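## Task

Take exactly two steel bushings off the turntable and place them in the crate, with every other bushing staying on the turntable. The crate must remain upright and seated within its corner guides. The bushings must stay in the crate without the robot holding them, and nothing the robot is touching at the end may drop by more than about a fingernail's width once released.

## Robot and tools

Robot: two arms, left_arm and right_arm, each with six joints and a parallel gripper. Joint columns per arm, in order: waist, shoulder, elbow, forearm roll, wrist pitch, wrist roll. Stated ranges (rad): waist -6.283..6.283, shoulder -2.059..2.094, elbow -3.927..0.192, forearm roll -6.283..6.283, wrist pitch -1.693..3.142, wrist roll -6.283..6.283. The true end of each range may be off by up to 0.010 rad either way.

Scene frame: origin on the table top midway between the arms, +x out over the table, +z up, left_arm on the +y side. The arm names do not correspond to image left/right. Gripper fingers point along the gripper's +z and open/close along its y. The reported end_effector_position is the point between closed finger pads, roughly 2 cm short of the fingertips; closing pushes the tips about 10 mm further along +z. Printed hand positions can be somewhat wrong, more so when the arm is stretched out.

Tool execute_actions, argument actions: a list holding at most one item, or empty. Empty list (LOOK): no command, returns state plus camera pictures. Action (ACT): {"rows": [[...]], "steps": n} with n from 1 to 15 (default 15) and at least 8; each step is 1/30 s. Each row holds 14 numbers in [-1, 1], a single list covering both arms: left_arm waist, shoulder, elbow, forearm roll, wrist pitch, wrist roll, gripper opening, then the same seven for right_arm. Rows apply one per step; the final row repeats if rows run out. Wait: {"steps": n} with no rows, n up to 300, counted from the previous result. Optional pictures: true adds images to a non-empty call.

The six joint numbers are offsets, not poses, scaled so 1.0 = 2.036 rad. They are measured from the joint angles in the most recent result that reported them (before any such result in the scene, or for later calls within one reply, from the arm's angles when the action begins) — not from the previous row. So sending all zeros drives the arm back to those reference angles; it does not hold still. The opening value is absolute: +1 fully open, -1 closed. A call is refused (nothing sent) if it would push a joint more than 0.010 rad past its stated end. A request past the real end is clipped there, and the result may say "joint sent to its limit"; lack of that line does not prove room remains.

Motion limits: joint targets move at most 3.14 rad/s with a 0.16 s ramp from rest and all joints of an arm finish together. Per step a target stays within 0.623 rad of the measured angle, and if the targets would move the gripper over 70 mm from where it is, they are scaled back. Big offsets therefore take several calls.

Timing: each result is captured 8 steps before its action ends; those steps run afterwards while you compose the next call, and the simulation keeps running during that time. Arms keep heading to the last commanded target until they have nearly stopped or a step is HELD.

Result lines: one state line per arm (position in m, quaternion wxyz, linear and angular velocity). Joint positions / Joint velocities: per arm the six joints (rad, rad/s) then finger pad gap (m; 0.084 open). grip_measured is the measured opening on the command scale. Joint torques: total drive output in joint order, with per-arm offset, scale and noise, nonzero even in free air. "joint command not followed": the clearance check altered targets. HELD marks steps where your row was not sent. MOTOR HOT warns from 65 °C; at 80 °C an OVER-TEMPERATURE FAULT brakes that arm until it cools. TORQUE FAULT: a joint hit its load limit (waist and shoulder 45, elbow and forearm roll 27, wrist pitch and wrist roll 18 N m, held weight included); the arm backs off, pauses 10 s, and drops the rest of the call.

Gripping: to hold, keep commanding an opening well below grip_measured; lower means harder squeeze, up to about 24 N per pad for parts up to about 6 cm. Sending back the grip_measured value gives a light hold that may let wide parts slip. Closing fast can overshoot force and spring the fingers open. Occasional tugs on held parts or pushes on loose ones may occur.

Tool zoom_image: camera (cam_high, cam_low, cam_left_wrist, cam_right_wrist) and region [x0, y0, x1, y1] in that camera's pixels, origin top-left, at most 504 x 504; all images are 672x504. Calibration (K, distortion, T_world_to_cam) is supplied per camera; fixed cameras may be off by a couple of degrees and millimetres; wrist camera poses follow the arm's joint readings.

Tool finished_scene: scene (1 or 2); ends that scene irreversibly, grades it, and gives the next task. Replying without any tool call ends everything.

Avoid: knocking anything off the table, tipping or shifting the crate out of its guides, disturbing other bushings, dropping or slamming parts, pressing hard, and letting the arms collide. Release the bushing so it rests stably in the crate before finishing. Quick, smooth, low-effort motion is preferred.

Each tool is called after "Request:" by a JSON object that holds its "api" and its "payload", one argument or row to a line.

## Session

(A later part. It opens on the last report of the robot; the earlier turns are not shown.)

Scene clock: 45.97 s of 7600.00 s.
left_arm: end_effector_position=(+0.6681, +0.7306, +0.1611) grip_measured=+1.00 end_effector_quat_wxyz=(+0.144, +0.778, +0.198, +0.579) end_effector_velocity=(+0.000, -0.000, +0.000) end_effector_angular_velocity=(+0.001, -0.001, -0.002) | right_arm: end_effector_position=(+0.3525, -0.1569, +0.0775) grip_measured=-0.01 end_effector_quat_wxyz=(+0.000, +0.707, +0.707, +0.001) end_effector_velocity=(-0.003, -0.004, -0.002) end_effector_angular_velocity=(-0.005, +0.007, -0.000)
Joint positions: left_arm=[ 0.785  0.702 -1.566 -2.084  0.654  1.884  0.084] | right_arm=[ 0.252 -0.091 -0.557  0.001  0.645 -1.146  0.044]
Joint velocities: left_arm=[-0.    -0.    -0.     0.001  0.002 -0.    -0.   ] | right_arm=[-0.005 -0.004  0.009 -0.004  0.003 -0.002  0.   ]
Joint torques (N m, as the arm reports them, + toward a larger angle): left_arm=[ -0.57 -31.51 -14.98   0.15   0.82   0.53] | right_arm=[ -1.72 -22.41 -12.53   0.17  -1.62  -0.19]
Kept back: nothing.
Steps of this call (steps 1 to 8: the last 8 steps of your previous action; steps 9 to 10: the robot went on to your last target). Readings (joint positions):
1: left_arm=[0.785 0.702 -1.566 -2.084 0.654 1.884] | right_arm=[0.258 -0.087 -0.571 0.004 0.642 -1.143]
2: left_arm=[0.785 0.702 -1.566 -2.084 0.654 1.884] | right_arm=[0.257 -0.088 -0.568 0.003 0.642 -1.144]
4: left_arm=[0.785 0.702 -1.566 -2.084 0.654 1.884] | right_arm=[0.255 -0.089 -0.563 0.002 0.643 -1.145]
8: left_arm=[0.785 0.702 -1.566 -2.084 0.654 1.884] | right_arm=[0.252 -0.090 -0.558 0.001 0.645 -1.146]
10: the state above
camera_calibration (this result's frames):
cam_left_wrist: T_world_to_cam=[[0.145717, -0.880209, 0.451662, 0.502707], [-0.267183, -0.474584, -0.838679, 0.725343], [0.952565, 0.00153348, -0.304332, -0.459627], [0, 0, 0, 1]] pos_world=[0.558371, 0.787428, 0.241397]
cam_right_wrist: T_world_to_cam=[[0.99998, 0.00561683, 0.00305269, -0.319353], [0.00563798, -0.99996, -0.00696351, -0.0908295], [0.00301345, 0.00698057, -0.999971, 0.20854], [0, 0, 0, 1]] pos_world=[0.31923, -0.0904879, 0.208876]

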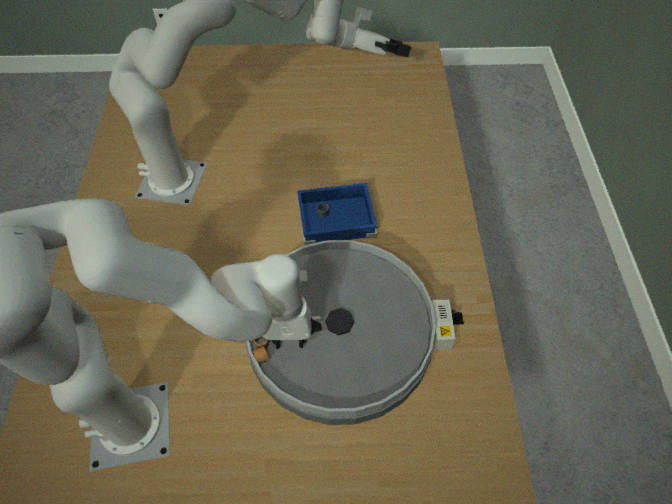

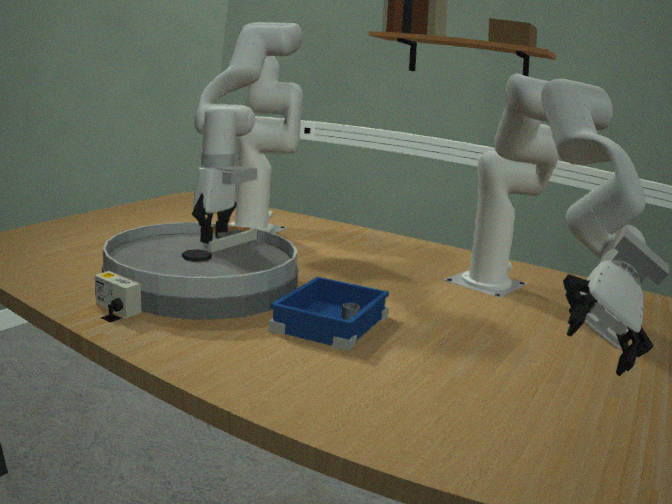

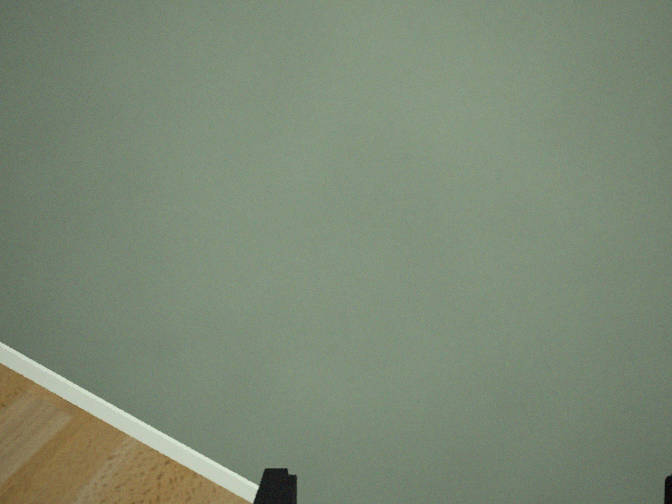

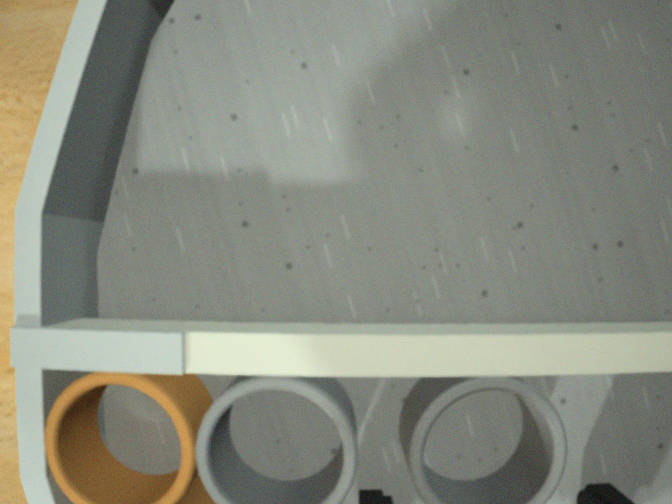

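Request:
{"api": "execute_actions", "payload": {
  "actions": [
    {"rows":[[0,0,0,0,0,0,1,0.002,0.0015,-0.0015,0,0,0.002,0],[0,0,0,0,0,0,1,0.004,0.003,-0.003,0,0,0.004,0],[0,0,0,0,0,0,1,0.0065,0.0046,-0.0046,0,0,0.0065,0],[0,0,0,0,0,0,1,0.009,0.0063,-0.0063,0,0,0.009,0],[0,0,0,0,0,0,1,0.0115,0.008,-0.008,0,0,0.0115,0],[0,0,0,0,0,0,1,0.014,0.0098,-0.0098,0,0,0.014,0],[0,0,0,0,0,0,1,0.0165,0.0116,-0.0116,0,0,0.0165,0],[0,0,0,0,0,0,1,0.019,0.0133,-0.0133,0,0,0.019,0],[0,0,0,0,0,0,1,0.0215,0.015,-0.015,0,0,0.0215,0],[0,0,0,0,0,0,1,0.0235,0.0165,-0.0165,0,0,0.0235,0],[0,0,0,0,0,0,1,0.0257,0.018,-0.018,0,0,0.0257,0]],"steps":15}
  ]
}}

Request:
{"api": "execute_actions", "payload": {
  "actions": [
    {"steps":10}
  ],
  "pictures": true
}}

Scene clock: 46.83 s of 7600.00 s.
left_arm: end_effector_position=(+0.6681, +0.7306, +0.1611) grip_measured=+1.00 end_effector_quat_wxyz=(+0.144, +0.778, +0.198, +0.579) end_effector_velocity=(+0.000, +0.000, +0.000) end_effector_angular_velocity=(-0.000, -0.001, +0.001) | right_arm: end_effector_position=(+0.3527, -0.1509, +0.0771) grip_measured=-0.01 end_effector_quat_wxyz=(+0.000, +0.707, +0.707, +0.001) end_effector_velocity=(-0.008, +0.045, -0.010) end_effector_angular_velocity=(-0.016, +0.029, -0.000)
Joint positions: left_arm=[ 0.785  0.702 -1.566 -2.084  0.654  1.884  0.084] | right_arm=[ 0.266 -0.081 -0.567  0.001  0.645 -1.132  0.044]
Joint velocities: left_arm=[ 0.    -0.    -0.001 -0.001 -0.    -0.     0.   ] | right_arm=[ 0.119  0.085 -0.067 -0.004  0.015  0.122 -0.001]
Joint torques (N m, as the arm reports them, + toward a larger angle): left_arm=[ -0.34 -31.09 -15.05   0.3    0.76   0.53] | right_arm=[  0.22 -21.39 -12.7    0.74  -2.73   0.15]
Steps of this call (steps 1 to 19: the robot went on to your last target; steps 20 to 26: the first 7 steps of this action). Readings (joint positions):
20: left_arm=[0.785 0.702 -1.566 -2.084 0.654 1.884] | right_arm=[0.251 -0.091 -0.556 0.001 0.646 -1.146]
21: left_arm=[0.785 0.702 -1.566 -2.084 0.654 1.884] | right_arm=[0.252 -0.091 -0.556 0.001 0.646 -1.146]
23: left_arm=[0.785 0.702 -1.566 -2.084 0.654 1.884] | right_arm=[0.256 -0.088 -0.559 0.001 0.645 -1.142]
26: the state above

Scene clock: 47.17 s of 7600.00 s.
left_arm: end_effector_position=(+0.6681, +0.7306, +0.1611) grip_measured=+1.00 end_effector_quat_wxyz=(+0.144, +0.778, +0.198, +0.579) end_effector_velocity=(+0.000, -0.000, +0.000) end_effector_angular_velocity=(+0.001, +0.000, -0.001) | right_arm: end_effector_position=(+0.3569, -0.1333, +0.0792) grip_measured=-0.02 end_effector_quat_wxyz=(+0.002, +0.707, +0.707, +0.007) end_effector_velocity=(-0.003, +0.016, -0.002) end_effector_angular_velocity=(+0.002, +0.003, +0.006)
Joint positions: left_arm=[ 0.785  0.702 -1.566 -2.084  0.654  1.884  0.084] | right_arm=[ 0.303 -0.057 -0.598  0.002  0.64  -1.096  0.043]
Joint velocities: left_arm=[-0.    -0.001  0.     0.002  0.    -0.    -0.   ] | right_arm=[ 0.04   0.018 -0.016  0.004 -0.001  0.031 -0.001]
Joint torques (N m, as the arm reports them, + toward a larger angle): left_arm=[ -0.36 -31.24 -14.91   0.12   0.75   0.47] | right_arm=[  2.23 -19.15  -6.23   1.59   3.25   0.02]
Kept back: nothing.
Steps of this call (steps 1 to 8: the last 8 steps of your previous action; steps 9 to 10: the robot went on to your last target). Readings (joint positions):
1: left_arm=[0.785 0.702 -1.566 -2.084 0.654 1.884] | right_arm=[0.270 -0.077 -0.569 0.001 0.646 -1.127]
2: left_arm=[0.785 0.702 -1.566 -2.084 0.654 1.884] | right_arm=[0.275 -0.074 -0.572 0.001 0.646 -1.123]
4: left_arm=[0.785 0.702 -1.566 -2.084 0.654 1.884] | right_arm=[0.279 -0.068 -0.579 -0.003 0.646 -1.115]
8: left_arm=[0.785 0.702 -1.566 -2.084 0.654 1.884] | right_arm=[0.297 -0.059 -0.595 0.001 0.641 -1.100]
10: the state above
camera_calibration (this result's frames):
cam_left_wrist: T_world_to_cam=[[0.145717, -0.880209, 0.451663, 0.502706], [-0.267183, -0.474584, -0.838679, 0.725343], [0.952565, 0.00153347, -0.304332, -0.459627], [0, 0, 0, 1]] pos_world=[0.558371, 0.787428, 0.241397]
cam_right_wrist: T_world_to_cam=[[0.999898, 0.00538815, 0.0132055, -0.324688], [0.00555887, -0.999901, -0.0129254, -0.0667295], [0.0131346, 0.0129975, -0.999829, 0.20729], [0, 0, 0, 1]] pos_world=[0.322303, -0.0676677, 0.21068]

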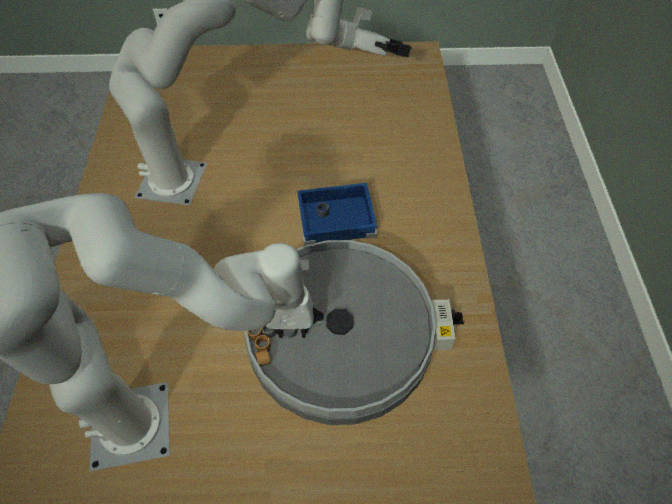

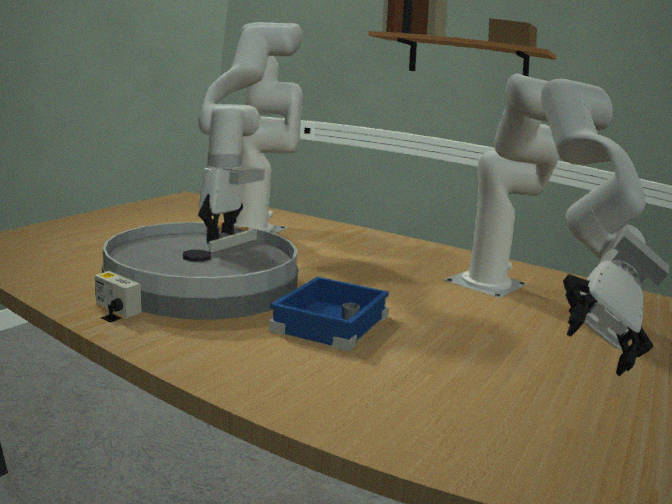

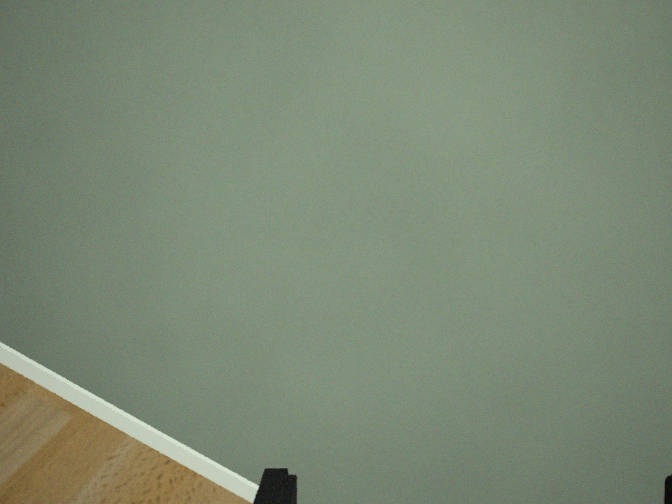

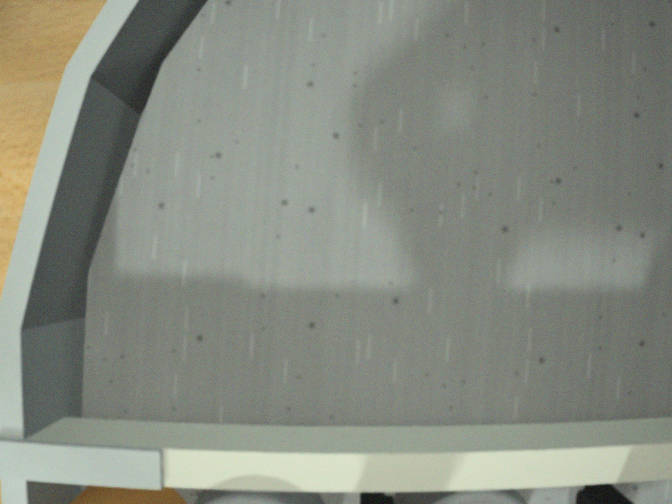

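Request:
{"api": "execute_actions", "payload": {
  "actions": [
    {"rows":[[0,0,0,0,0,0,1,0,0.002,-0.001,-0.001,0.002,0,-0.05],[0,0,0,0,0,0,1,-0.0003,0.004,-0.003,-0.001,0.003,0,-0.1],[0,0,0,0,0,0,1,-0.0005,0.006,-0.005,-0.001,0.004,0,-0.15],[0,0,0,0,0,0,1,-0.001,0.007,-0.0062,-0.001,0.006,0,-0.2],[0,0,0,0,0,0,1,-0.001,0.007,-0.0062,-0.001,0.006,0,-0.25],[0,0,0,0,0,0,1,-0.001,0.007,-0.0062,-0.001,0.006,0,-0.3],[0,0,0,0,0,0,1,-0.001,0.007,-0.0062,-0.001,0.006,0,-0.36],[0,0,0,0,0,0,1,-0.001,0.007,-0.0062,-0.001,0.006,0,-0.42],[0,0,0,0,0,0,1,-0.001,0.007,-0.0062,-0.001,0.006,0,-0.5],[0,0,0,0,0,0,1,-0.001,0.007,-0.0062,-0.001,0.006,0,-0.6],[0,0,0,0,0,0,1,-0.001,0.007,-0.0062,-0.001,0.006,0,-0.7]],"steps":15}
  ]
}}

Request:
{"api": "execute_actions", "payload": {
  "actions": [
    {"steps":9}
  ]
}}

Scene clock: 53.63 s of 7600.00 s.
left_arm: end_effector_position=(+0.6681, +0.7306, +0.1611) grip_measured=+1.00 end_effector_quat_wxyz=(+0.144, +0.778, +0.198, +0.579) end_effector_velocity=(-0.000, -0.000, -0.000) end_effector_angular_velocity=(+0.000, +0.001, -0.000) | right_arm: end_effector_position=(+0.3526, -0.1352, +0.0742) grip_measured=-0.26 end_effector_quat_wxyz=(-0.002, +0.707, +0.707, -0.004) end_effector_velocity=(-0.024, -0.015, -0.026) end_effector_angular_velocity=(-0.057, +0.109, +0.002)
Joint positions: left_arm=[ 0.785  0.702 -1.566 -2.084  0.654  1.884  0.084] | right_arm=[ 0.303 -0.045 -0.599  0.001  0.653 -1.096  0.033]
Joint velocities: left_arm=[-0.     0.    -0.     0.001 -0.001  0.    -0.   ] | right_arm=[-0.006  0.052  0.003 -0.002  0.068 -0.006 -0.066]
Joint torques (N m, as the arm reports them, + toward a larger angle): left_arm=[ -0.56 -31.16 -15.     0.16   0.68   0.44] | right_arm=[ -0.25 -21.53 -10.22   1.21  -0.58   0.05]
Steps of this call (steps 1 to 30: the robot went on to your last target; steps 31 to 187: nothing new was sent; steps 188 to 194: the first 7 steps of this action). Readings (joint positions):
188: left_arm=[0.785 0.702 -1.566 -2.084 0.654 1.884] | right_arm=[0.304 -0.054 -0.597 0.001 0.640 -1.094]
189: left_arm=[0.785 0.702 -1.566 -2.084 0.654 1.884] | right_arm=[0.304 -0.054 -0.597 0.001 0.641 -1.094]
191: left_arm=[0.785 0.702 -1.566 -2.084 0.654 1.884] | right_arm=[0.304 -0.051 -0.597 0.001 0.645 -1.095]
194: the state above

Scene clock: 53.93 s of 7600.00 s.
left_arm: end_effector_position=(+0.6681, +0.7306, +0.1611) grip_measured=+1.00 end_effector_quat_wxyz=(+0.144, +0.778, +0.198, +0.579) end_effector_velocity=(+0.000, +0.000, +0.000) end_effector_angular_velocity=(-0.001, -0.001, +0.001) | right_arm: end_effector_position=(+0.3551, -0.1351, +0.0751) grip_measured=-0.29 end_effector_quat_wxyz=(-0.001, +0.707, +0.707, -0.003) end_effector_velocity=(+0.010, +0.000, +0.007) end_effector_angular_velocity=(+0.010, -0.023, -0.009)
Joint positions: left_arm=[ 0.785  0.702 -1.566 -2.084  0.654  1.884  0.084] | right_arm=[ 0.301 -0.041 -0.606 -0.     0.655 -1.096  0.031]
Joint velocities: left_arm=[-0.    -0.     0.    -0.001  0.    -0.    -0.   ] | right_arm=[-0.011 -0.006 -0.014 -0.003 -0.005  0.     0.   ]
Joint torques (N m, as the arm reports them, + toward a larger angle): left_arm=[ -0.49 -31.11 -15.16   0.32   0.8    0.49] | right_arm=[  0.68 -24.59 -12.51   0.59  -2.06   0.  ]
Kept back: nothing.
Steps of this call (steps 1 to 8: the last 8 steps of your previous action; step 9: the robot went on to your last target). Readings (joint positions):
1: left_arm=[0.785 0.702 -1.566 -2.084 0.654 1.884] | right_arm=[0.303 -0.044 -0.600 0.001 0.654 -1.096]
2: left_arm=[0.785 0.702 -1.566 -2.084 0.654 1.884] | right_arm=[0.303 -0.044 -0.601 0.001 0.656 -1.096]
4: left_arm=[0.785 0.702 -1.566 -2.084 0.654 1.884] | right_arm=[0.303 -0.043 -0.603 0.000 0.656 -1.096]
8: left_arm=[0.785 0.702 -1.566 -2.084 0.654 1.884] | right_arm=[0.301 -0.041 -0.605 0.000 0.655 -1.096]
9: the state above

Request:
{"api": "execute_actions", "payload": {
  "actions": [
    {"rows":[[0,0,0,0,0,0,1,-0.002,-0.005,-0.004,0,0.006,-0.002,-0.7],[0,0,0,0,0,0,1,-0.003,-0.012,-0.007,0,0.016,-0.003,-0.7],[0,0,0,0,0,0,1,-0.003,-0.02,-0.011,0,0.028,-0.003,-0.7],[0,0,0,0,0,0,1,-0.003,-0.03,-0.016,0,0.043,-0.003,-0.7],[0,0,0,0,0,0,1,-0.003,-0.04,-0.022,0,0.059,-0.003,-0.7],[0,0,0,0,0,0,1,-0.003,-0.05,-0.028,0,0.075,-0.003,-0.7],[0,0,0,0,0,0,1,-0.003,-0.06,-0.035,0,0.092,-0.003,-0.7],[0,0,0,0,0,0,1,-0.003,-0.07,-0.042,0,0.109,-0.003,-0.7],[0,0,0,0,0,0,1,-0.003,-0.078,-0.0486,0,0.123,-0.003,-0.7]],"steps":13}
  ]
}}

Scene clock: 54.50 s of 7600.00 s.
left_arm: end_effector_position=(+0.6681, +0.7306, +0.1611) grip_measured=+1.00 end_effector_quat_wxyz=(+0.144, +0.778, +0.198, +0.579) end_effector_velocity=(-0.000, +0.000, -0.000) end_effector_angular_velocity=(+0.000, +0.000, +0.000) | right_arm: end_effector_position=(+0.3583, -0.1350, +0.0850) grip_measured=-0.29 end_effector_quat_wxyz=(-0.000, +0.707, +0.707, -0.001) end_effector_velocity=(+0.019, +0.000, +0.133) end_effector_angular_velocity=(+0.009, -0.016, -0.001)
Joint positions: left_arm=[ 0.785  0.702 -1.566 -2.084  0.654  1.884  0.084] | right_arm=[ 0.297 -0.061 -0.619  0.     0.682 -1.1    0.031]
Joint velocities: left_arm=[ 0.  0.  0.  0. -0.  0. -0.] | right_arm=[-0.022 -0.291 -0.15   0.001  0.422 -0.022  0.   ]
Joint torques (N m, as the arm reports them, + toward a larger angle): left_arm=[ -0.17 -31.33 -15.15   0.26   0.72   0.51] | right_arm=[  1.02 -29.75 -15.73   0.64  -2.68   0.15]
Steps of this call (steps 1 to 12: the robot went on to your last target; steps 13 to 17: the first 5 steps of this action). Readings (joint positions):
13: left_arm=[0.785 0.702 -1.566 -2.084 0.654 1.884] | right_arm=[0.300 -0.042 -0.608 -0.000 0.654 -1.096]
14: left_arm=[0.785 0.702 -1.566 -2.084 0.654 1.884] | right_arm=[0.300 -0.044 -0.609 -0.000 0.656 -1.097]
16: left_arm=[0.785 0.702 -1.566 -2.084 0.654 1.884] | right_arm=[0.298 -0.053 -0.615 -0.000 0.669 -1.099]
17: the state above

Request:
{"api": "execute_actions", "payload": {
  "actions": [
    {"rows":[[0,0,0,0,0,0,1,0.004,-0.058,-0.057,0,0.114,0.004,-0.7],[0,0,0,0,0,0,1,0.01,-0.044,-0.076,0,0.119,0.01,-0.7],[0,0,0,0,0,0,1,0.016,-0.029,-0.096,0,0.124,0.016,-0.7],[0,0,0,0,0,0,1,0.022,-0.014,-0.116,0,0.129,0.022,-0.7],[0,0,0,0,0,0,1,0.029,0.001,-0.136,0,0.134,0.029,-0.7],[0,0,0,0,0,0,1,0.035,0.016,-0.156,0,0.139,0.035,-0.7],[0,0,0,0,0,0,1,0.041,0.031,-0.176,0,0.144,0.041,-0.7],[0,0,0,0,0,0,1,0.048,0.047,-0.196,0,0.148,0.048,-0.7],[0,0,0,0,0,0,1,0.054,0.062,-0.216,0,0.153,0.054,-0.7],[0,0,0,0,0,0,1,0.06,0.077,-0.236,0,0.158,0.06,-0.7],[0,0,0,0,0,0,1,0.067,0.092,-0.256,0,0.163,0.067,-0.7],[0,0,0,0,0,0,1,0.073,0.107,-0.276,0,0.168,0.073,-0.7],[0,0,0,0,0,0,1,0.079,0.123,-0.295,0,0.172,0.079,-0.7],[0,0,0,0,0,0,1,0.086,0.138,-0.315,0,0.176,0.086,-0.7],[0,0,0,0,0,0,1,0.092,0.153,-0.334,0,0.181,0.092,-0.7]],"steps":15}
  ]
}}

Scene clock: 55.30 s of 7600.00 s.
left_arm: end_effector_position=(+0.6681, +0.7306, +0.1611) grip_measured=+1.00 end_effector_quat_wxyz=(+0.144, +0.778, +0.198, +0.579) end_effector_velocity=(-0.000, +0.000, -0.000) end_effector_angular_velocity=(-0.000, +0.000, +0.000) | right_arm: end_effector_position=(+0.3769, -0.1116, +0.1624) grip_measured=-0.29 end_effector_quat_wxyz=(+0.000, +0.708, +0.707, +0.000) end_effector_velocity=(+0.148, +0.217, +0.069) end_effector_angular_velocity=(+0.011, -0.020, +0.007)
Joint positions: left_arm=[ 0.785  0.702 -1.566 -2.084  0.654  1.884  0.084] | right_arm=[ 0.327 -0.125 -0.806 -0.     0.932 -1.069  0.031]
Joint velocities: left_arm=[-0.     0.    -0.    -0.    -0.001  0.    -0.   ] | right_arm=[ 0.288  0.669 -0.914  0.     0.222  0.281 -0.   ]
Joint torques (N m, as the arm reports them, + toward a larger angle): left_arm=[ -0.52 -31.17 -15.04   0.29   0.83   0.57] | right_arm=[  0.99 -21.38 -14.89   0.65  -1.97   0.11]
Steps of this call (steps 1 to 8: the last 8 steps of your previous action; steps 9 to 17: the robot went on to your last target; steps 18 to 24: the first 7 steps of this action). Readings (joint positions):
18: left_arm=[0.785 0.702 -1.566 -2.084 0.654 1.884] | right_arm=[0.295 -0.199 -0.705 -0.000 0.904 -1.102]
19: left_arm=[0.785 0.702 -1.566 -2.084 0.654 1.884] | right_arm=[0.296 -0.196 -0.708 -0.000 0.906 -1.100]
21: left_arm=[0.785 0.702 -1.566 -2.084 0.654 1.884] | right_arm=[0.304 -0.179 -0.732 -0.000 0.913 -1.092]
24: the state above

Request:
{"api": "execute_actions", "payload": {
  "actions": [
    {"rows":[[0,0,0,0,0,0,1,0.09,0.216,-0.283,0,0.067,0.09,-0.7],[0,0,0,0,0,0,1,0.104,0.249,-0.324,0,0.075,0.104,-0.7],[0,0,0,0,0,0,1,0.117,0.281,-0.365,0,0.084,0.117,-0.7],[0,0,0,0,0,0,1,0.131,0.313,-0.406,0,0.093,0.13,-0.7],[0,0,0,0,0,0,1,0.144,0.345,-0.447,0,0.102,0.144,-0.7],[0,0,0,0,0,0,1,0.158,0.378,-0.488,0,0.11,0.157,-0.7],[0,0,0,0,0,0,1,0.171,0.41,-0.529,0,0.119,0.17,-0.7]],"steps":15}
  ]
}}

Request:
{"api": "execute_actions", "payload": {
  "actions": [
    {"steps":16}
  ],
  "pictures": true
}}

Scene clock: 56.00 s of 7600.00 s.
left_arm: end_effector_position=(+0.6681, +0.7306, +0.1611) grip_measured=+1.00 end_effector_quat_wxyz=(+0.144, +0.778, +0.198, +0.579) end_effector_velocity=(-0.000, +0.001, -0.000) end_effector_angular_velocity=(-0.001, -0.000, +0.001) | right_arm: end_effector_position=(+0.4456, +0.0616, +0.1692) grip_measured=-0.29 end_effector_quat_wxyz=(+0.000, +0.708, +0.706, +0.001) end_effector_velocity=(+0.039, +0.349, -0.071) end_effector_angular_velocity=(-0.008, +0.012, +0.028)
Joint positions: left_arm=[ 0.785  0.702 -1.566 -2.084  0.654  1.884  0.084] | right_arm=[ 0.538  0.379 -1.465 -0.     1.085 -0.858  0.031]
Joint velocities: left_arm=[ 0.001  0.     0.    -0.     0.001 -0.     0.   ] | right_arm=[ 0.419  0.976 -1.217  0.001  0.255  0.39  -0.   ]
Joint torques (N m, as the arm reports them, + toward a larger angle): left_arm=[ -0.41 -31.3  -14.97   0.12   0.78   0.51] | right_arm=[ -0.48 -39.89 -14.11   0.39  -1.86  -0.22]
Steps of this call (steps 1 to 8: the last 8 steps of your previous action; steps 9 to 14: the robot went on to your last target; steps 15 to 21: the first 7 steps of this action). Readings (joint positions):
15: left_arm=[0.785 0.702 -1.566 -2.084 0.654 1.884] | right_arm=[0.480 0.237 -1.279 0.000 1.045 -0.918]
16: left_arm=[0.785 0.702 -1.566 -2.084 0.654 1.884] | right_arm=[0.483 0.246 -1.292 -0.000 1.049 -0.914]
18: left_arm=[0.785 0.702 -1.566 -2.084 0.654 1.884] | right_arm=[0.498 0.286 -1.346 -0.000 1.061 -0.896]
21: the state above

Scene clock: 56.53 s of 7600.00 s.
left_arm: end_effector_position=(+0.6681, +0.7306, +0.1611) grip_measured=+1.00 end_effector_quat_wxyz=(+0.144, +0.778, +0.198, +0.579) end_effector_velocity=(+0.000, +0.000, -0.000) end_effector_angular_velocity=(+0.001, +0.001, -0.000) | right_arm: end_effector_position=(+0.4421, +0.1739, +0.1368) grip_measured=-0.29 end_effector_quat_wxyz=(+0.000, +0.707, +0.707, +0.000) end_effector_velocity=(+0.005, +0.014, +0.007) end_effector_angular_velocity=(+0.017, -0.016, -0.009)
Joint positions: left_arm=[ 0.785  0.702 -1.566 -2.084  0.654  1.884  0.084] | right_arm=[ 0.673  0.704 -1.878 -0.     1.173 -0.725  0.031]
Joint velocities: left_arm=[-0.     0.    -0.     0.001 -0.001  0.    -0.   ] | right_arm=[ 0.009  0.03  -0.064 -0.001  0.01   0.018 -0.   ]
Joint torques (N m, as the arm reports them, + toward a larger angle): left_arm=[ -0.43 -31.24 -15.16   0.26   0.84   0.41] | right_arm=[ -0.99 -47.16 -14.77   0.18  -1.61  -0.05]
Kept back: nothing.
Steps of this call (steps 1 to 8: the last 8 steps of your previous action; steps 9 to 16: the robot went on to your last target). Readings (joint positions):
1: left_arm=[0.785 0.702 -1.566 -2.084 0.654 1.884] | right_arm=[0.551 0.412 -1.506 -0.000 1.094 -0.845]
2: left_arm=[0.785 0.702 -1.566 -2.084 0.654 1.884] | right_arm=[0.565 0.444 -1.546 -0.000 1.102 -0.832]
4: left_arm=[0.785 0.702 -1.566 -2.084 0.654 1.884] | right_arm=[0.592 0.508 -1.627 -0.000 1.119 -0.806]
8: left_arm=[0.785 0.702 -1.566 -2.084 0.654 1.884] | right_arm=[0.643 0.631 -1.783 0.000 1.152 -0.756]
16: the state above
camera_calibration (this result's frames):
cam_left_wrist: T_world_to_cam=[[0.145717, -0.880209, 0.451663, 0.502706], [-0.267183, -0.474585, -0.838679, 0.725343], [0.952565, 0.00153361, -0.304332, -0.459627], [0, 0, 0, 1]] pos_world=[0.558371, 0.787428, 0.241397]
cam_right_wrist: T_world_to_cam=[[0.99998, 0.00619363, 0.00156493, -0.410931], [0.00620292, -0.999963, -0.0059986, 0.239432], [0.00152772, 0.00600818, -0.999981, 0.266069], [0, 0, 0, 1]] pos_world=[0.409031, 0.24037, 0.268143]

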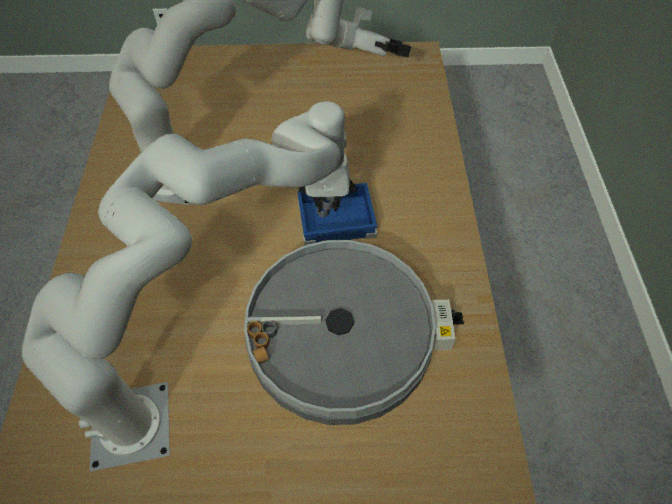

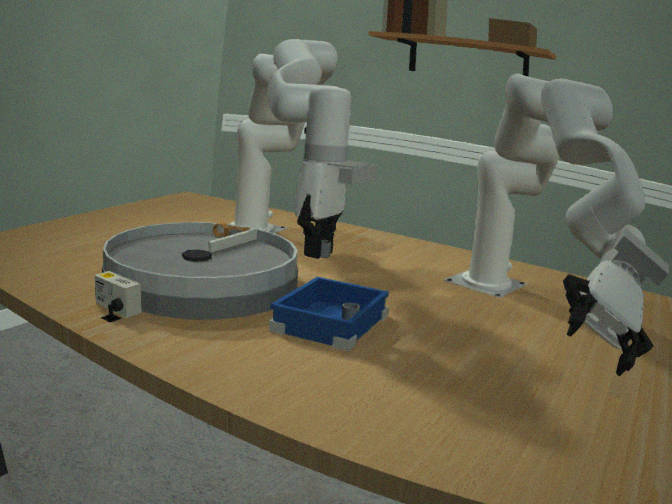

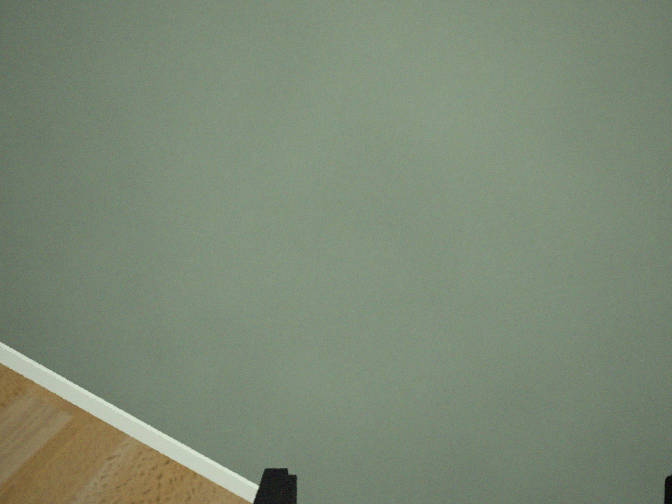

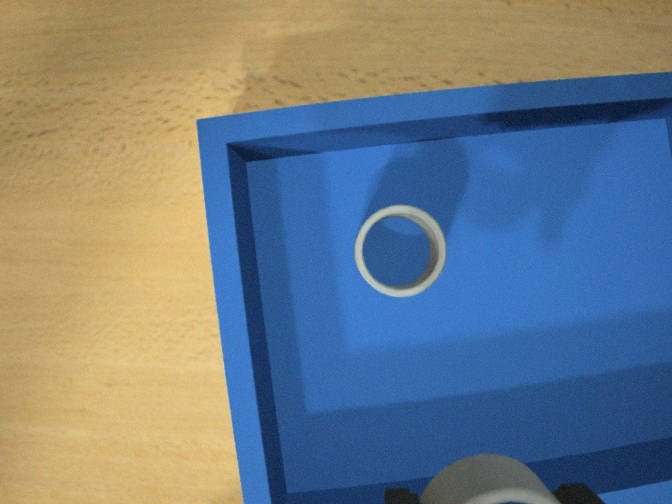

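Request:
{"api": "execute_actions", "payload": {
  "actions": [
    {"rows":[[0,0,0,0,0,0,1,0.003,0.008,-0.0025,0,-0.005,0.003,-0.7],[0,0,0,0,0,0,1,0.005,0.016,-0.0025,0,-0.013,0.005,-0.7],[0,0,0,0,0,0,1,0.005,0.025,-0.0025,0,-0.022,0.005,-0.7],[0,0,0,0,0,0,1,0.005,0.034,-0.0025,0,-0.031,0.005,-0.7],[0,0,0,0,0,0,1,0.005,0.043,-0.0025,0,-0.04,0.005,-0.7],[0,0,0,0,0,0,1,0.005,0.052,-0.0025,0,-0.049,0.005,-0.7],[0,0,0,0,0,0,1,0.005,0.06,-0.0025,0,-0.057,0.005,-0.7],[0,0,0,0,0,0,1,0.005,0.067,-0.0025,0,-0.064,0.005,-0.7],[0,0,0,0,0,0,1,0.005,0.073,-0.0025,0,-0.07,0.005,-0.7],[0,0,0,0,0,0,1,0.005,0.078,-0.0025,0,-0.075,0.005,-0.7],[0,0,0,0,0,0,1,0.005,0.082,-0.0025,0,-0.079,0.005,-0.7],[0,0,0,0,0,0,1,0.005,0.085,-0.0025,0,-0.082,0.005,-0.7],[0,0,0,0,0,0,1,0.005,0.0875,-0.0025,0,-0.0845,0.005,-0.7],[0,0,0,0,0,0,1,0.005,0.0895,-0.0025,0,-0.0865,0.005,-0.7],[0,0,0,0,0,0,1,0.005,0.091,-0.0025,0,-0.088,0.005,-0.7]],"steps":15}
  ]
}}

Request:
{"api": "execute_actions", "payload": {
  "actions": [
    {"steps":16}
  ]
}}

Scene clock: 57.63 s of 7600.00 s.
left_arm: end_effector_position=(+0.6681, +0.7306, +0.1611) grip_measured=+1.00 end_effector_quat_wxyz=(+0.144, +0.778, +0.198, +0.579) end_effector_velocity=(-0.000, -0.000, -0.000) end_effector_angular_velocity=(-0.001, +0.000, +0.000) | right_arm: end_effector_position=(+0.4423, +0.1826, +0.1099) grip_measured=-0.29 end_effector_quat_wxyz=(-0.000, +0.707, +0.707, +0.002) end_effector_velocity=(+0.006, +0.028, -0.272) end_effector_angular_velocity=(-0.045, +0.040, +0.002)
Joint positions: left_arm=[ 0.785  0.702 -1.566 -2.084  0.654  1.884  0.084] | right_arm=[ 0.682  0.756 -1.885 -0.     1.126 -0.717  0.031]
Joint velocities: left_arm=[ 0.     0.     0.    -0.001  0.    -0.    -0.   ] | right_arm=[ 0.022  0.447  0.026  0.    -0.413  0.019 -0.   ]
Joint torques (N m, as the arm reports them, + toward a larger angle): left_arm=[ -0.22 -31.4  -14.99   0.34   0.83   0.51] | right_arm=[ -1.05 -43.32 -13.81   0.27  -1.36  -0.37]
Steps of this call (steps 1 to 15: the robot went on to your last target; steps 16 to 26: nothing new was sent; steps 27 to 33: the first 7 steps of this action). Readings (joint positions):
27: left_arm=[0.785 0.702 -1.566 -2.084 0.654 1.884] | right_arm=[0.675 0.709 -1.883 -0.000 1.174 -0.723]
28: left_arm=[0.785 0.702 -1.566 -2.084 0.654 1.884] | right_arm=[0.676 0.711 -1.884 -0.000 1.172 -0.722]
30: left_arm=[0.785 0.702 -1.566 -2.084 0.654 1.884] | right_arm=[0.678 0.720 -1.885 -0.000 1.160 -0.720]
33: the state above

Scene clock: 58.17 s of 7600.00 s.
left_arm: end_effector_position=(+0.6681, +0.7306, +0.1611) grip_measured=+1.00 end_effector_quat_wxyz=(+0.144, +0.778, +0.198, +0.579) end_effector_velocity=(-0.000, +0.001, -0.000) end_effector_angular_velocity=(+0.002, +0.002, -0.000) | right_arm: end_effector_position=(+0.4459, +0.1883, +0.0330) grip_measured=-0.29 end_effector_quat_wxyz=(-0.000, +0.707, +0.707, +0.001) end_effector_velocity=(+0.001, +0.003, -0.006) end_effector_angular_velocity=(+0.008, -0.007, +0.004)
Joint positions: left_arm=[ 0.785  0.702 -1.566 -2.084  0.654  1.884  0.084] | right_arm=[ 0.683  0.887 -1.884 -0.     0.995 -0.715  0.031]
Joint velocities: left_arm=[ 0.001  0.    -0.     0.002 -0.001  0.    -0.   ] | right_arm=[ 0.002  0.014 -0.003 -0.    -0.021 -0.002 -0.   ]
Joint torques (N m, as the arm reports them, + toward a larger angle): left_arm=[ -0.68 -31.37 -14.95   0.21   0.78   0.56] | right_arm=[ -0.77 -49.32 -14.49   0.4   -1.45  -0.4 ]
Kept back: nothing.
Steps of this call (steps 1 to 8: the last 8 steps of your previous action; steps 9 to 16: the robot went on to your last target). Readings (joint positions):
1: left_arm=[0.785 0.702 -1.566 -2.084 0.654 1.884] | right_arm=[0.682 0.771 -1.884 -0.000 1.111 -0.716]
2: left_arm=[0.785 0.702 -1.566 -2.084 0.654 1.884] | right_arm=[0.683 0.787 -1.883 -0.000 1.096 -0.716]
4: left_arm=[0.785 0.702 -1.566 -2.084 0.654 1.884] | right_arm=[0.683 0.819 -1.881 -0.000 1.067 -0.715]
8: left_arm=[0.785 0.702 -1.566 -2.084 0.654 1.884] | right_arm=[0.683 0.864 -1.881 -0.000 1.023 -0.715]
16: the state above

Request:
{"api": "execute_actions", "payload": {
  "actions": [
    {"rows":[[0,0,0,0,0,0,1,0,0.002,0,0,-0.001,0,-0.7],[0,0,0,0,0,0,1,0,0.0025,0,0,-0.0015,0,-0.6],[0,0,0,0,0,0,1,0,0.0025,0,0,-0.0015,0,-0.5],[0,0,0,0,0,0,1,0,0.0025,0,0,-0.0015,0,-0.4],[0,0,0,0,0,0,1,0,0.0025,0,0,-0.0015,0,-0.32],[0,0,0,0,0,0,1,0,0.0025,0,0,-0.0015,0,-0.26],[0,0,0,0,0,0,1,0,0.0025,0,0,-0.0015,0,-0.2],[0,0,0,0,0,0,1,0,0.0025,0,0,-0.0015,0,-0.13],[0,0,0,0,0,0,1,0,0.0025,0,0,-0.0015,0,-0.06],[0,0,0,0,0,0,1,0,0.0025,0,0,-0.0015,0,0.0]],"steps":15}
  ]
}}

Request:
{"api": "execute_actions", "payload": {
  "actions": [
    {"rows":[[0,0,0,0,0,0,1,0,-0.005,0,0,0.005,0,0],[0,0,0,0,0,0,1,0,-0.012,0,0,0.012,0,0],[0,0,0,0,0,0,1,0,-0.02,0,0,0.02,0,0],[0,0,0,0,0,0,1,0,-0.03,0,0,0.03,0,0],[0,0,0,0,0,0,1,0,-0.04,0,0,0.04,0,0],[0,0,0,0,0,0,1,0,-0.05,0,0,0.05,0,0],[0,0,0,0,0,0,1,0,-0.06,0,0,0.06,0,0],[0,0,0,0,0,0,1,0,-0.068,0,0,0.068,0,0],[0,0,0,0,0,0,1,0,-0.074,0,0,0.074,0,0]],"steps":15}
  ]
}}

Request:
{"api": "execute_actions", "payload": {
  "actions": [
    {"steps":10}
  ],
  "pictures": true
}}

Scene clock: 59.10 s of 7600.00 s.
left_arm: end_effector_position=(+0.6681, +0.7306, +0.1611) grip_measured=+1.00 end_effector_quat_wxyz=(+0.144, +0.778, +0.198, +0.579) end_effector_velocity=(+0.000, -0.000, +0.001) end_effector_angular_velocity=(-0.000, -0.002, +0.000) | right_arm: end_effector_position=(+0.4456, +0.1879, +0.0301) grip_measured=-0.29 end_effector_quat_wxyz=(+0.000, +0.707, +0.707, -0.000) end_effector_velocity=(-0.001, +0.000, -0.003) end_effector_angular_velocity=(-0.001, +0.001, -0.000)
Joint positions: left_arm=[ 0.785  0.702 -1.566 -2.084  0.654  1.884  0.084] | right_arm=[ 0.683  0.892 -1.884 -0.     0.993 -0.715  0.031]
Joint velocities: left_arm=[-0.    -0.    -0.    -0.001  0.001  0.     0.   ] | right_arm=[ 0.002  0.005  0.001  0.    -0.004  0.002 -0.   ]
Joint torques (N m, as the arm reports them, + toward a larger angle): left_arm=[ -0.3  -31.42 -14.98   0.23   0.73   0.42] | right_arm=[  0.23 -49.7  -14.63   0.17  -1.81  -0.36]
Steps of this call (steps 1 to 15: the robot went on to your last target; steps 16 to 21: nothing new was sent; steps 22 to 28: the first 7 steps of this action). Readings (joint positions):
22: left_arm=[0.785 0.702 -1.566 -2.084 0.654 1.884] | right_arm=[0.683 0.890 -1.883 -0.000 0.994 -0.715]
23: left_arm=[0.785 0.702 -1.566 -2.084 0.654 1.884] | right_arm=[0.683 0.890 -1.884 -0.000 0.994 -0.715]
25: left_arm=[0.785 0.702 -1.566 -2.084 0.654 1.884] | right_arm=[0.683 0.891 -1.884 -0.000 0.993 -0.715]
28: the state above

Scene clock: 59.60 s of 7600.00 s.
left_arm: end_effector_position=(+0.6681, +0.7306, +0.1611) grip_measured=+1.00 end_effector_quat_wxyz=(+0.144, +0.778, +0.198, +0.579) end_effector_velocity=(-0.000, +0.000, -0.000) end_effector_angular_velocity=(-0.001, +0.001, +0.001) | right_arm: end_effector_position=(+0.4441, +0.1862, +0.0549) grip_measured=-0.01 end_effector_quat_wxyz=(+0.000, +0.707, +0.707, -0.002) end_effector_velocity=(-0.002, -0.003, +0.276) end_effector_angular_velocity=(+0.037, -0.032, +0.000)
Joint positions: left_arm=[ 0.785  0.702 -1.566 -2.084  0.654  1.884  0.084] | right_arm=[ 0.683  0.848 -1.883 -0.     1.039 -0.715  0.043]
Joint velocities: left_arm=[ 0.     0.     0.    -0.001 -0.001  0.    -0.   ] | right_arm=[-0.    -0.455 -0.022  0.     0.428 -0.001  0.001]
Joint torques (N m, as the arm reports them, + toward a larger angle): left_arm=[ -0.51 -31.22 -15.16   0.23   0.77   0.44] | right_arm=[ -0.71 -56.04 -16.04   0.17  -1.99  -0.3 ]
Steps of this call (steps 1 to 8: the last 8 steps of your previous action; steps 9 to 15: the first 7 steps of this action, its rows measured from where the robot was after step 8). Readings (joint positions):
8: left_arm=[0.785 0.702 -1.566 -2.084 0.654 1.884] | right_arm=[0.683 0.892 -1.884 -0.000 0.992 -0.715]
9: left_arm=[0.785 0.702 -1.566 -2.084 0.654 1.884] | right_arm=[0.683 0.892 -1.884 -0.000 0.993 -0.715]
10: left_arm=[0.785 0.702 -1.566 -2.084 0.654 1.884] | right_arm=[0.683 0.891 -1.884 -0.000 0.995 -0.715]
12: left_arm=[0.785 0.702 -1.566 -2.084 0.654 1.884] | right_arm=[0.683 0.882 -1.882 -0.000 1.005 -0.715]
15: the state above

Scene clock: 59.93 s of 7600.00 s.
left_arm: end_effector_position=(+0.6681, +0.7306, +0.1611) grip_measured=+1.00 end_effector_quat_wxyz=(+0.144, +0.778, +0.198, +0.579) end_effector_velocity=(+0.000, -0.000, +0.000) end_effector_angular_velocity=(+0.001, +0.000, -0.000) | right_arm: end_effector_position=(+0.4404, +0.1820, +0.1155) grip_measured=-0.01 end_effector_quat_wxyz=(+0.000, +0.707, +0.707, +0.001) end_effector_velocity=(-0.018, -0.020, -0.013) end_effector_angular_velocity=(-0.067, +0.059, +0.000)
Joint positions: left_arm=[ 0.785  0.702 -1.566 -2.084  0.654  1.884  0.084] | right_arm=[ 0.683  0.745 -1.884 -0.     1.138 -0.715  0.044]
Joint velocities: left_arm=[-0.    -0.    -0.     0.001 -0.     0.     0.   ] | right_arm=[ 0.    -0.013  0.04   0.     0.063 -0.    -0.   ]
Joint torques (N m, as the arm reports them, + toward a larger angle): left_arm=[ -0.33 -31.48 -15.     0.15   0.74   0.57] | right_arm=[ -0.06 -46.91 -14.55   0.35  -2.13  -0.23]
Kept back: nothing.
Steps of this call (steps 1 to 8: the last 8 steps of your previous action; steps 9 to 10: the robot went on to your last target). Readings (joint positions):
1: left_arm=[0.785 0.702 -1.566 -2.084 0.654 1.884] | right_arm=[0.683 0.832 -1.883 -0.000 1.054 -0.715]
2: left_arm=[0.785 0.702 -1.566 -2.084 0.654 1.884] | right_arm=[0.683 0.815 -1.884 -0.000 1.070 -0.715]
4: left_arm=[0.785 0.702 -1.566 -2.084 0.654 1.884] | right_arm=[0.683 0.781 -1.887 -0.000 1.101 -0.715]
8: left_arm=[0.785 0.702 -1.566 -2.084 0.654 1.884] | right_arm=[0.683 0.748 -1.887 -0.000 1.132 -0.715]
10: the state above
camera_calibration (this result's frames):
cam_left_wrist: T_world_to_cam=[[0.145717, -0.880209, 0.451663, 0.502706], [-0.267183, -0.474585, -0.838679, 0.725343], [0.952565, 0.00153358, -0.304332, -0.459627], [0, 0, 0, 1]] pos_world=[0.558371, 0.787428, 0.241397]
cam_right_wrist: T_world_to_cam=[[0.999979, 0.006185, 0.00169188, -0.409291], [0.00619529, -0.999962, -0.00615166, 0.247437], [0.00165377, 0.00616202, -0.99998, 0.24464], [0, 0, 0, 1]] pos_world=[0.407345, 0.248451, 0.246849]

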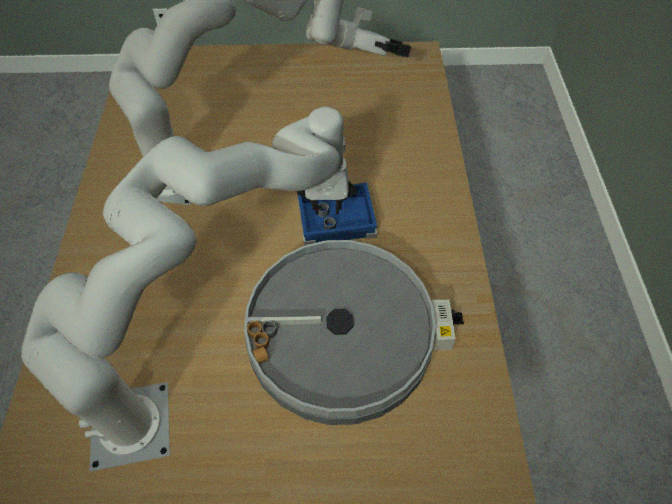

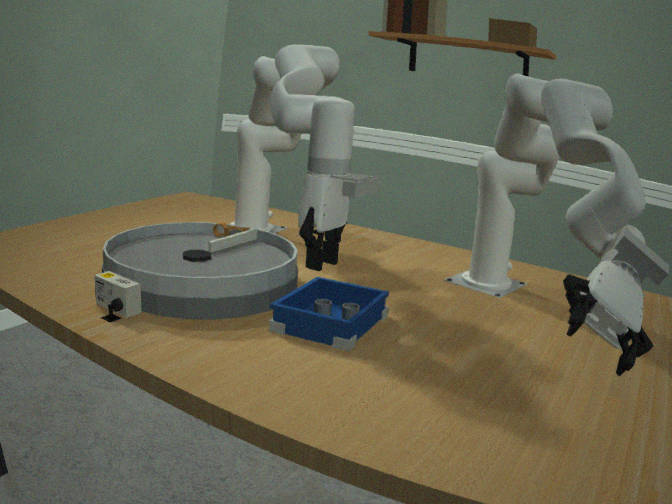

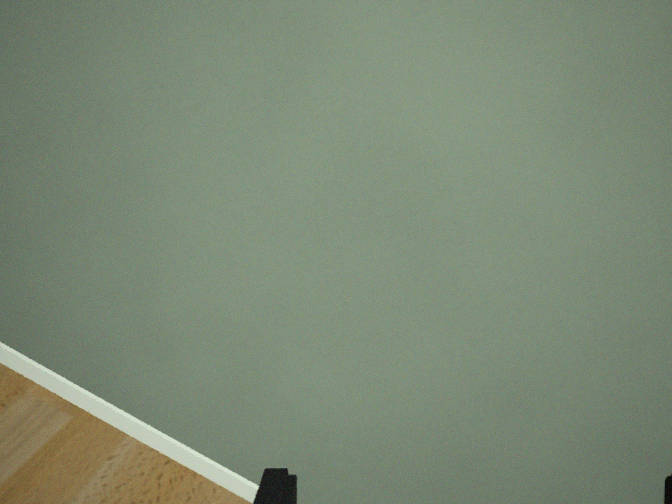

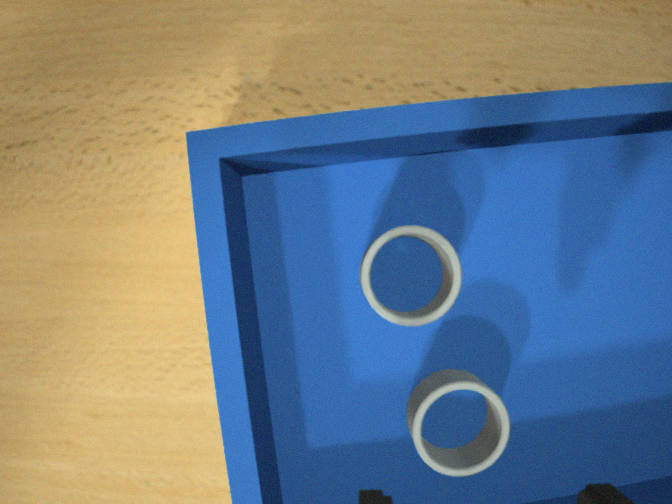

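Request:
{"api": "finished_scene", "payload": {
  "scene": 2
}}

The scene is finished: the task was done.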